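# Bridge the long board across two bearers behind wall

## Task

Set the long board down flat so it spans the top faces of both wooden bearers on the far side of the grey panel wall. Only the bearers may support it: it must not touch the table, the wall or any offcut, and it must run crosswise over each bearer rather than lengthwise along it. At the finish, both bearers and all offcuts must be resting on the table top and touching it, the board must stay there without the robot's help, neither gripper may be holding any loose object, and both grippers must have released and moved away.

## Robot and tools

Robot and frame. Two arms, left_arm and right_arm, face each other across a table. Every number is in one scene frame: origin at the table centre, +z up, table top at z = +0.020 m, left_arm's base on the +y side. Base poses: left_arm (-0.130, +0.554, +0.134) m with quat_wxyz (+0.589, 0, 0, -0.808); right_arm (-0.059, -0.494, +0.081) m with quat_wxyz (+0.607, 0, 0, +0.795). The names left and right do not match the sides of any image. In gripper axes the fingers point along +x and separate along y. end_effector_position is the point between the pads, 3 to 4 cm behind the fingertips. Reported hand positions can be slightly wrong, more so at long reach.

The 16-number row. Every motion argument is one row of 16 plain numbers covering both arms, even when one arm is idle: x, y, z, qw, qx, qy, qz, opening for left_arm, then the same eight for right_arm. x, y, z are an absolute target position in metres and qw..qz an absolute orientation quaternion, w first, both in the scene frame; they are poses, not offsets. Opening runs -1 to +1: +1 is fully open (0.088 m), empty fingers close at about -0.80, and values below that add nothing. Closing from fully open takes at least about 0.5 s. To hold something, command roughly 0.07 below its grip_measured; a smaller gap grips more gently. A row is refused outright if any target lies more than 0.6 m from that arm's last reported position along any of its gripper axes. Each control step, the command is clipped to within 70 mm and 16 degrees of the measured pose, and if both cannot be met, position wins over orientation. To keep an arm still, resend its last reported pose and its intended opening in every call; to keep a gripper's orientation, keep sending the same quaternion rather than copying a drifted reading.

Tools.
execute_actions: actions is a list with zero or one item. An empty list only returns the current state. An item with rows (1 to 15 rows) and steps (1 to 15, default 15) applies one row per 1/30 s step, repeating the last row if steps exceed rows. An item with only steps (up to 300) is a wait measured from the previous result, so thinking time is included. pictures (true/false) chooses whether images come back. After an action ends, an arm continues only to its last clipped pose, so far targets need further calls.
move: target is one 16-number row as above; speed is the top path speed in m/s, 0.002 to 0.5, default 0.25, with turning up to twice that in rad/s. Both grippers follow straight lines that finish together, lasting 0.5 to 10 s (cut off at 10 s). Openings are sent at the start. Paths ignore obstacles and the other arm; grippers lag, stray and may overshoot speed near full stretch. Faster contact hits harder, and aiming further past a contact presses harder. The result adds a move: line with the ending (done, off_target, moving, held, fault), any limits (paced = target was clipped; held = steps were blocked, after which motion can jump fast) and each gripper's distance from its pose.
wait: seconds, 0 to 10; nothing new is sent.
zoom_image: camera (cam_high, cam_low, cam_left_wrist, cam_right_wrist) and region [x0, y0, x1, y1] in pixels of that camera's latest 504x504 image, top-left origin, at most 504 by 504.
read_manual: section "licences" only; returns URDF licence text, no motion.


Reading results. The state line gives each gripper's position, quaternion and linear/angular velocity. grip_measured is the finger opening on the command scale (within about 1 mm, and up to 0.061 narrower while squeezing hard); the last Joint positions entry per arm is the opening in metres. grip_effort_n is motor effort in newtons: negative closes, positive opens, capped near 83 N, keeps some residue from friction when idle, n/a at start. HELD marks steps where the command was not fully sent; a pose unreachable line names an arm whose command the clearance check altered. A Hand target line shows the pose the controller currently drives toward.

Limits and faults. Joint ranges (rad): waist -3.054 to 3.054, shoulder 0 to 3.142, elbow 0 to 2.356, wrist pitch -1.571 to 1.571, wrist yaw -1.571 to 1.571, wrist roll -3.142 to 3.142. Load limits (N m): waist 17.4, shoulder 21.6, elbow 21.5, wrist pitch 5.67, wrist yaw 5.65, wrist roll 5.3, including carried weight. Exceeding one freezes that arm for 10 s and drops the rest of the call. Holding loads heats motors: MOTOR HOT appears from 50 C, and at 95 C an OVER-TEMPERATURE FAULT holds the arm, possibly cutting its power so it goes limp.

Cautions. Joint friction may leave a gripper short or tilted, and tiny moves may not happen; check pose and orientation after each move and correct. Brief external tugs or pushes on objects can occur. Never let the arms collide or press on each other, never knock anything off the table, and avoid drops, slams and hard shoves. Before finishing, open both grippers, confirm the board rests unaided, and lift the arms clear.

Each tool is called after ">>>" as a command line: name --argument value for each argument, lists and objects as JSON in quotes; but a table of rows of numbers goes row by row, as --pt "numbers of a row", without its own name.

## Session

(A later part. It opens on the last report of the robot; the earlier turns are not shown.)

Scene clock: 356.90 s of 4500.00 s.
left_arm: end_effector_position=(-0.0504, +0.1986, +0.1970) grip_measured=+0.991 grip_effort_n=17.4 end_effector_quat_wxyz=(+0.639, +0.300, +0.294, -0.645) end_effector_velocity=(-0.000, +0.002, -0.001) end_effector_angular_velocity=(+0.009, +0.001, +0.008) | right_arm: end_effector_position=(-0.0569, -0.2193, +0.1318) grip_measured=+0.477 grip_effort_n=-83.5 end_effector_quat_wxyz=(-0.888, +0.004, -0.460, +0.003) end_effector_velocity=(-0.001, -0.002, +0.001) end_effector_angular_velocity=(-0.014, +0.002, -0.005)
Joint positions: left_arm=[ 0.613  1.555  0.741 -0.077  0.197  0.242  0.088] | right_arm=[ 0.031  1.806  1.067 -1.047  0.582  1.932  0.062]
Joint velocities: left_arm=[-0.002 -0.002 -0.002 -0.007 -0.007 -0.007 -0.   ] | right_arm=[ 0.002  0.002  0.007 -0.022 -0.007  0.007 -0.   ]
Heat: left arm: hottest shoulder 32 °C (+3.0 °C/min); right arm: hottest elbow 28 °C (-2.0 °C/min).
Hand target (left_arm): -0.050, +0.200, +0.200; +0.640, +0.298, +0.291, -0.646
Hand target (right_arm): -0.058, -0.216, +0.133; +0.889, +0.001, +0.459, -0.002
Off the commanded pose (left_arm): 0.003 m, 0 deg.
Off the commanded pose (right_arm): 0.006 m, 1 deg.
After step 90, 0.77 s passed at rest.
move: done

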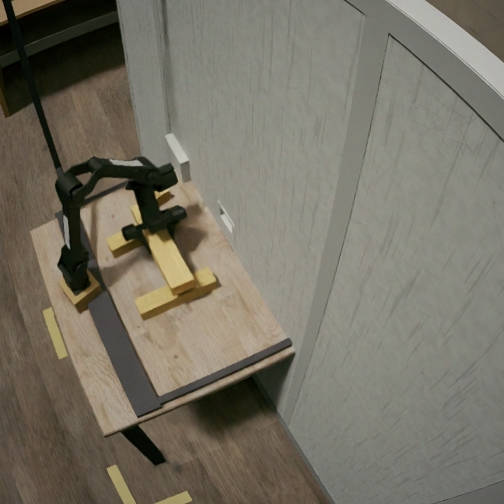

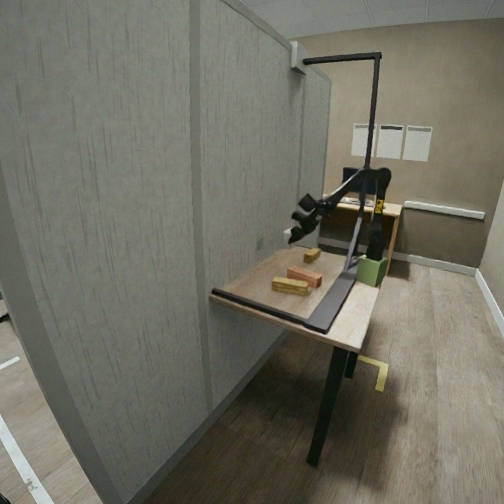

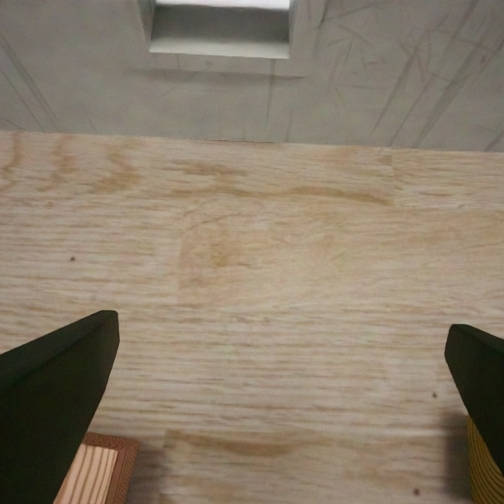

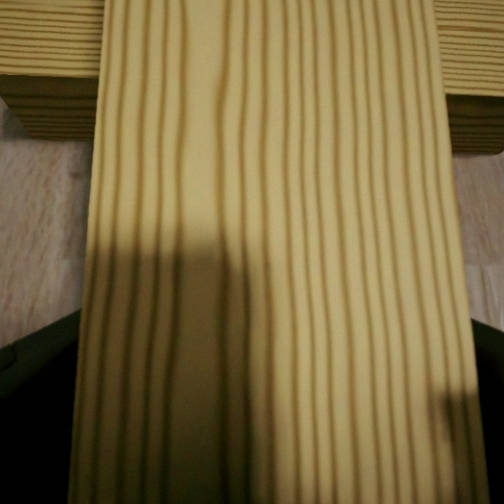

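>>> move --target '[-0.05,0.20,0.20,0.640,0.298,0.291,-0.646,1,-0.058,-0.22,0.096,0.889,0,0.458,0,0.3]' --speed 0.025

>>> zoom_image --camera "cam_high" --region '[60, 140, 260, 340]'

Scene clock: 362.07 s of 4500.00 s.
left_arm: end_effector_position=(-0.0504, +0.1986, +0.1970) grip_measured=+0.991 grip_effort_n=17.4 end_effector_quat_wxyz=(+0.639, +0.300, +0.294, -0.645) end_effector_velocity=(-0.000, +0.002, -0.001) end_effector_angular_velocity=(+0.009, -0.008, -0.003) | right_arm: end_effector_position=(-0.0584, -0.2180, +0.1007) grip_measured=+0.477 grip_effort_n=-83.5 end_effector_quat_wxyz=(-0.887, -0.005, -0.462, -0.002) end_effector_velocity=(+0.001, +0.003, +0.001) end_effector_angular_velocity=(+0.010, -0.003, +0.005)
Joint positions: left_arm=[ 0.613  1.555  0.741 -0.077  0.197  0.243  0.088] | right_arm=[ 0.035  1.862  1.    -0.903  0.581  1.934  0.062]
Joint velocities: left_arm=[-0.002 -0.002 -0.002 -0.007 -0.007  0.007 -0.   ] | right_arm=[-0.002 -0.002  0.002  0.007  0.007 -0.007 -0.   ]
Heat: left arm: hottest shoulder 32 °C (+2.0 °C/min); right arm: hottest elbow 28 °C (-2.0 °C/min).
Hand target (left_arm): -0.050, +0.200, +0.200; +0.640, +0.298, +0.291, -0.646
Hand target (right_arm): -0.058, -0.220, +0.096; +0.889, -0.000, +0.458, +0.000
Off the commanded pose (left_arm): 0.003 m, 0 deg.
Off the commanded pose (right_arm): 0.005 m, 1 deg.
After step 90, 0.50 s passed at rest.
move: done

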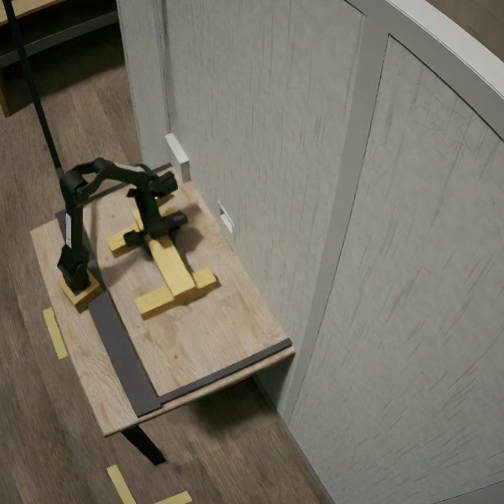

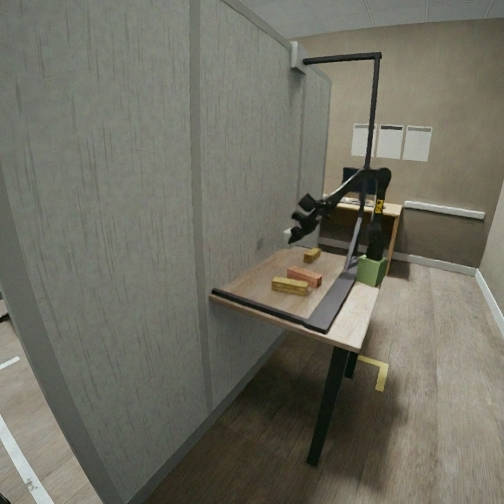

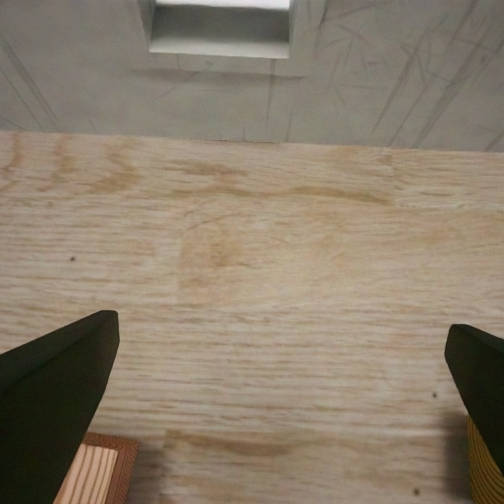

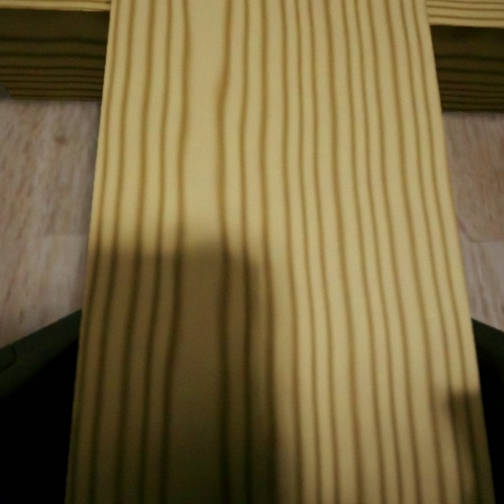

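Region (60, 140, 260, 340) of cam_high's 504x504 image, scaled by 2.520, with more detail than that image has.

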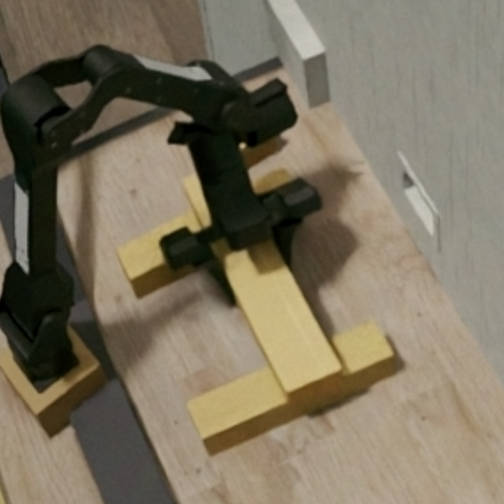

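Seated. Release and clear.

>>> move --target '[-0.05,0.20,0.20,0.640,0.298,0.291,-0.646,1,-0.058,-0.218,0.099,0.889,0,0.458,0,1]' --speed 0.025

>>> move --target '[-0.05,0.20,0.20,0.640,0.298,0.291,-0.646,1,-0.058,-0.218,0.18,0.889,0,0.458,0,1]' --speed 0.2

>>> move --target '[-0.05,0.20,0.20,0.640,0.298,0.291,-0.646,1,-0.06,-0.26,0.29,0.627,-0.327,0.327,0.627,1]' --speed 0.45

Scene clock: 366.77 s of 4500.00 s.
left_arm: end_effector_position=(-0.0504, +0.1986, +0.1971) grip_measured=+0.991 grip_effort_n=17.4 end_effector_quat_wxyz=(+0.639, +0.300, +0.294, -0.645) end_effector_velocity=(+0.001, +0.005, -0.003) end_effector_angular_velocity=(+0.026, -0.005, +0.017) | right_arm: end_effector_position=(-0.0580, -0.2191, +0.1002) grip_measured=+0.985 grip_effort_n=14.7 end_effector_quat_wxyz=(-0.887, -0.001, -0.461, -0.001) end_effector_velocity=(+0.001, -0.006, -0.001) end_effector_angular_velocity=(-0.023, +0.014, -0.018)
Joint positions: left_arm=[ 0.613  1.554  0.741 -0.077  0.197  0.243  0.088] | right_arm=[ 0.035  1.865  0.999 -0.908  0.582  1.934  0.087]
Joint velocities: left_arm=[-0.002 -0.002 -0.002 -0.022 -0.022 -0.007 -0.   ] | right_arm=[-0.007 -0.002 -0.002 -0.022 -0.022  0.007  0.   ]
Heat: left arm: hottest shoulder 32 °C (+2.0 °C/min); right arm: hottest elbow 28 °C (-1.0 °C/min).
Hand target (left_arm): -0.050, +0.200, +0.200; +0.640, +0.298, +0.291, -0.646
Hand target (right_arm): -0.058, -0.218, +0.099; +0.889, +0.000, +0.458, +0.000
Off the commanded pose (left_arm): 0.003 m, 0 deg.
Off the commanded pose (right_arm): 0.002 m, 0 deg.
After step 90, 1.00 s passed at rest.
move: done

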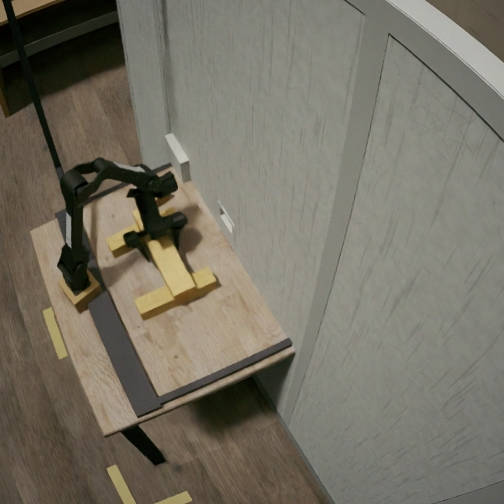

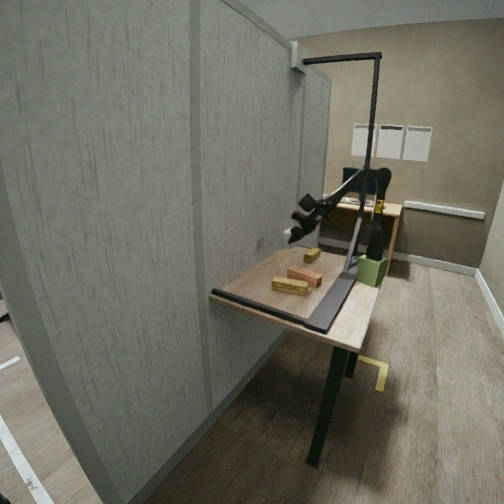

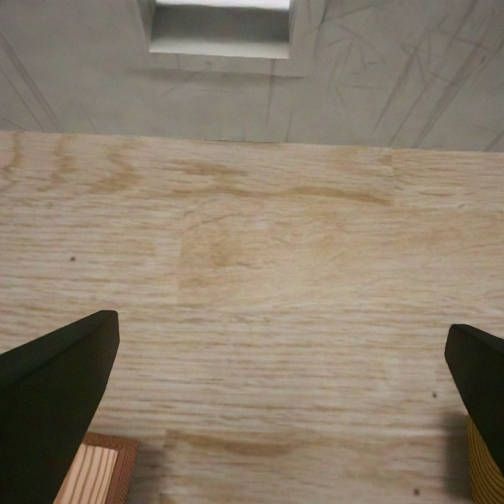

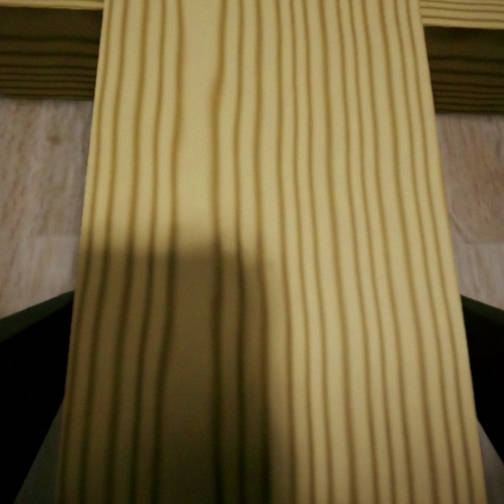

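Scene clock: 367.63 s of 4500.00 s.
left_arm: end_effector_position=(-0.0504, +0.1986, +0.1971) grip_measured=+0.991 grip_effort_n=17.4 end_effector_quat_wxyz=(+0.639, +0.300, +0.294, -0.645) end_effector_velocity=(-0.001, +0.004, -0.005) end_effector_angular_velocity=(+0.027, +0.017, +0.019) | right_arm: end_effector_position=(-0.0572, -0.2210, +0.1746) grip_measured=+0.985 grip_effort_n=14.7 end_effector_quat_wxyz=(-0.889, +0.010, -0.457, +0.005) end_effector_velocity=(-0.001, +0.001, +0.003) end_effector_angular_velocity=(+0.001, +0.009, +0.002)
Joint positions: left_arm=[ 0.613  1.554  0.741 -0.077  0.197  0.243  0.088] | right_arm=[ 0.035  1.744  1.173 -1.229  0.583  1.934  0.087]
Joint velocities: left_arm=[-0.002  0.002 -0.002 -0.022 -0.007 -0.022 -0.   ] | right_arm=[-0.002 -0.002  0.012 -0.007 -0.007 -0.007 -0.   ]
Heat: left arm: hottest shoulder 32 °C (+2.0 °C/min); right arm: hottest elbow 28 °C (-1.0 °C/min).
Hand target (left_arm): -0.050, +0.200, +0.200; +0.640, +0.298, +0.291, -0.646
Hand target (right_arm): -0.058, -0.218, +0.180; +0.889, -0.000, +0.458, -0.000
Off the commanded pose (left_arm): 0.003 m, 0 deg.
Off the commanded pose (right_arm): 0.006 m, 1 deg.
move: done

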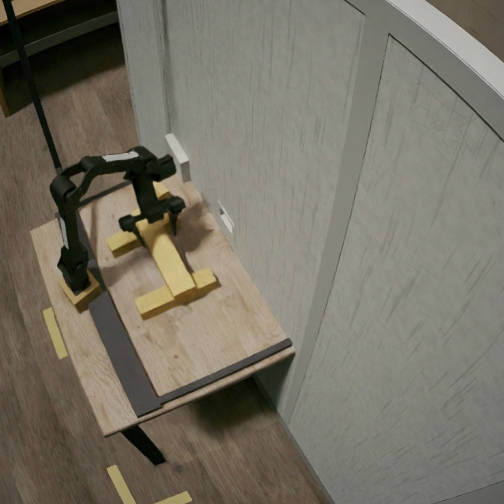

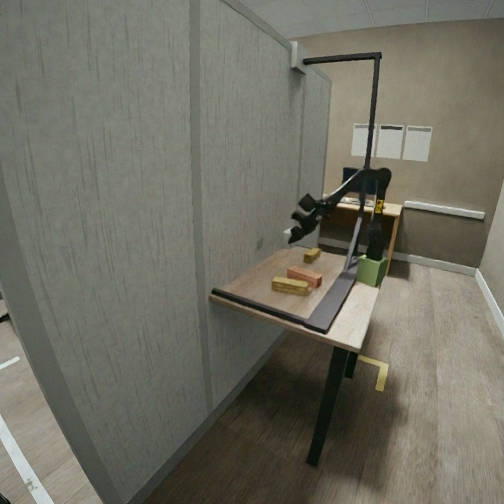

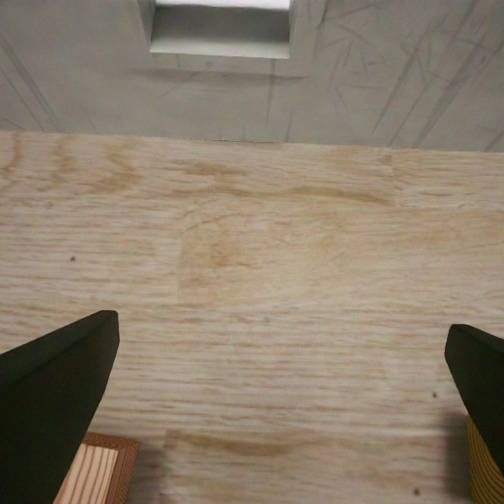

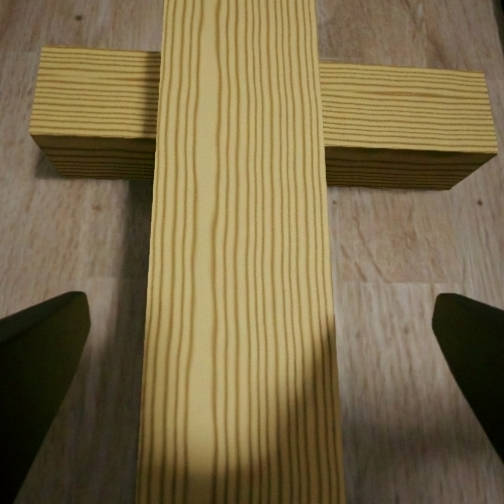

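Scene clock: 369.93 s of 4500.00 s.
left_arm: end_effector_position=(-0.0504, +0.1986, +0.1971) grip_measured=+0.991 grip_effort_n=17.4 end_effector_quat_wxyz=(+0.639, +0.300, +0.294, -0.645) end_effector_velocity=(+0.000, -0.001, +0.001) end_effector_angular_velocity=(-0.005, -0.003, +0.008) | right_arm: end_effector_position=(-0.0596, -0.2609, +0.2862) grip_measured=+0.985 grip_effort_n=13.3 end_effector_quat_wxyz=(+0.625, -0.332, +0.332, +0.624) end_effector_velocity=(-0.000, -0.005, -0.002) end_effector_angular_velocity=(-0.017, +0.006, +0.018)
Joint positions: left_arm=[ 0.613  1.554  0.741 -0.077  0.197  0.243  0.088] | right_arm=[-0.263  0.957  0.984 -1.005  0.003  0.003  0.087]
Joint velocities: left_arm=[-0.002 -0.002 -0.002  0.007 -0.007 -0.007 -0.   ] | right_arm=[-0.012 -0.007 -0.002 -0.022 -0.022 -0.022 -0.   ]
Heat: left arm: hottest shoulder 32 °C (+2.0 °C/min); right arm: hottest elbow 28 °C (-1.0 °C/min).
Hand target (left_arm): -0.050, +0.200, +0.200; +0.640, +0.298, +0.291, -0.646
Hand target (right_arm): -0.060, -0.260, +0.291; +0.625, -0.328, +0.327, +0.628
Off the commanded pose (left_arm): 0.003 m, 0 deg.
Off the commanded pose (right_arm): 0.004 m, 1 deg.
move: done

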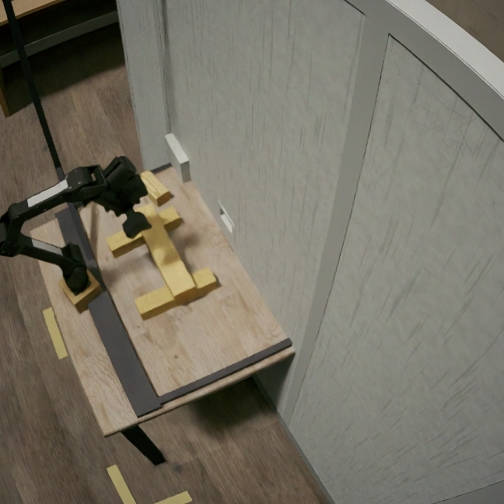

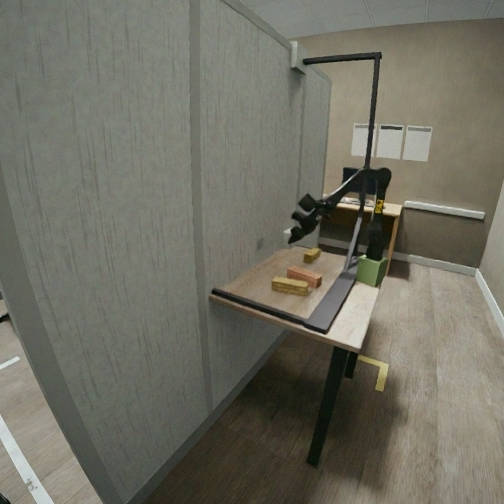

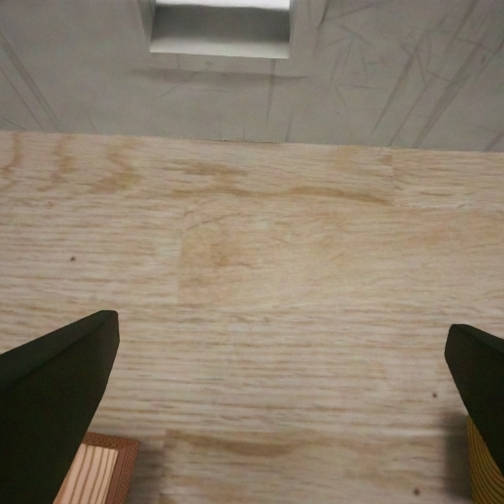

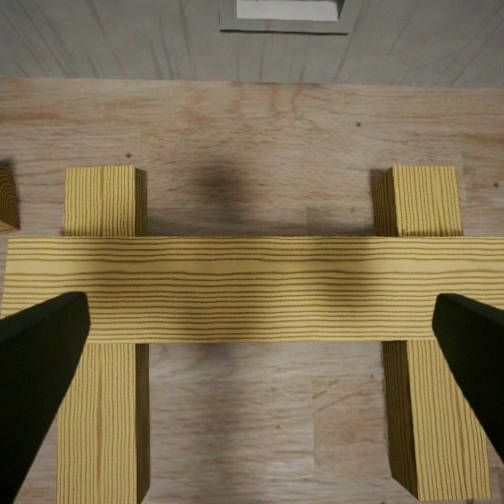

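>>> finished_scene --scene 1

The scene is finished: the task was done.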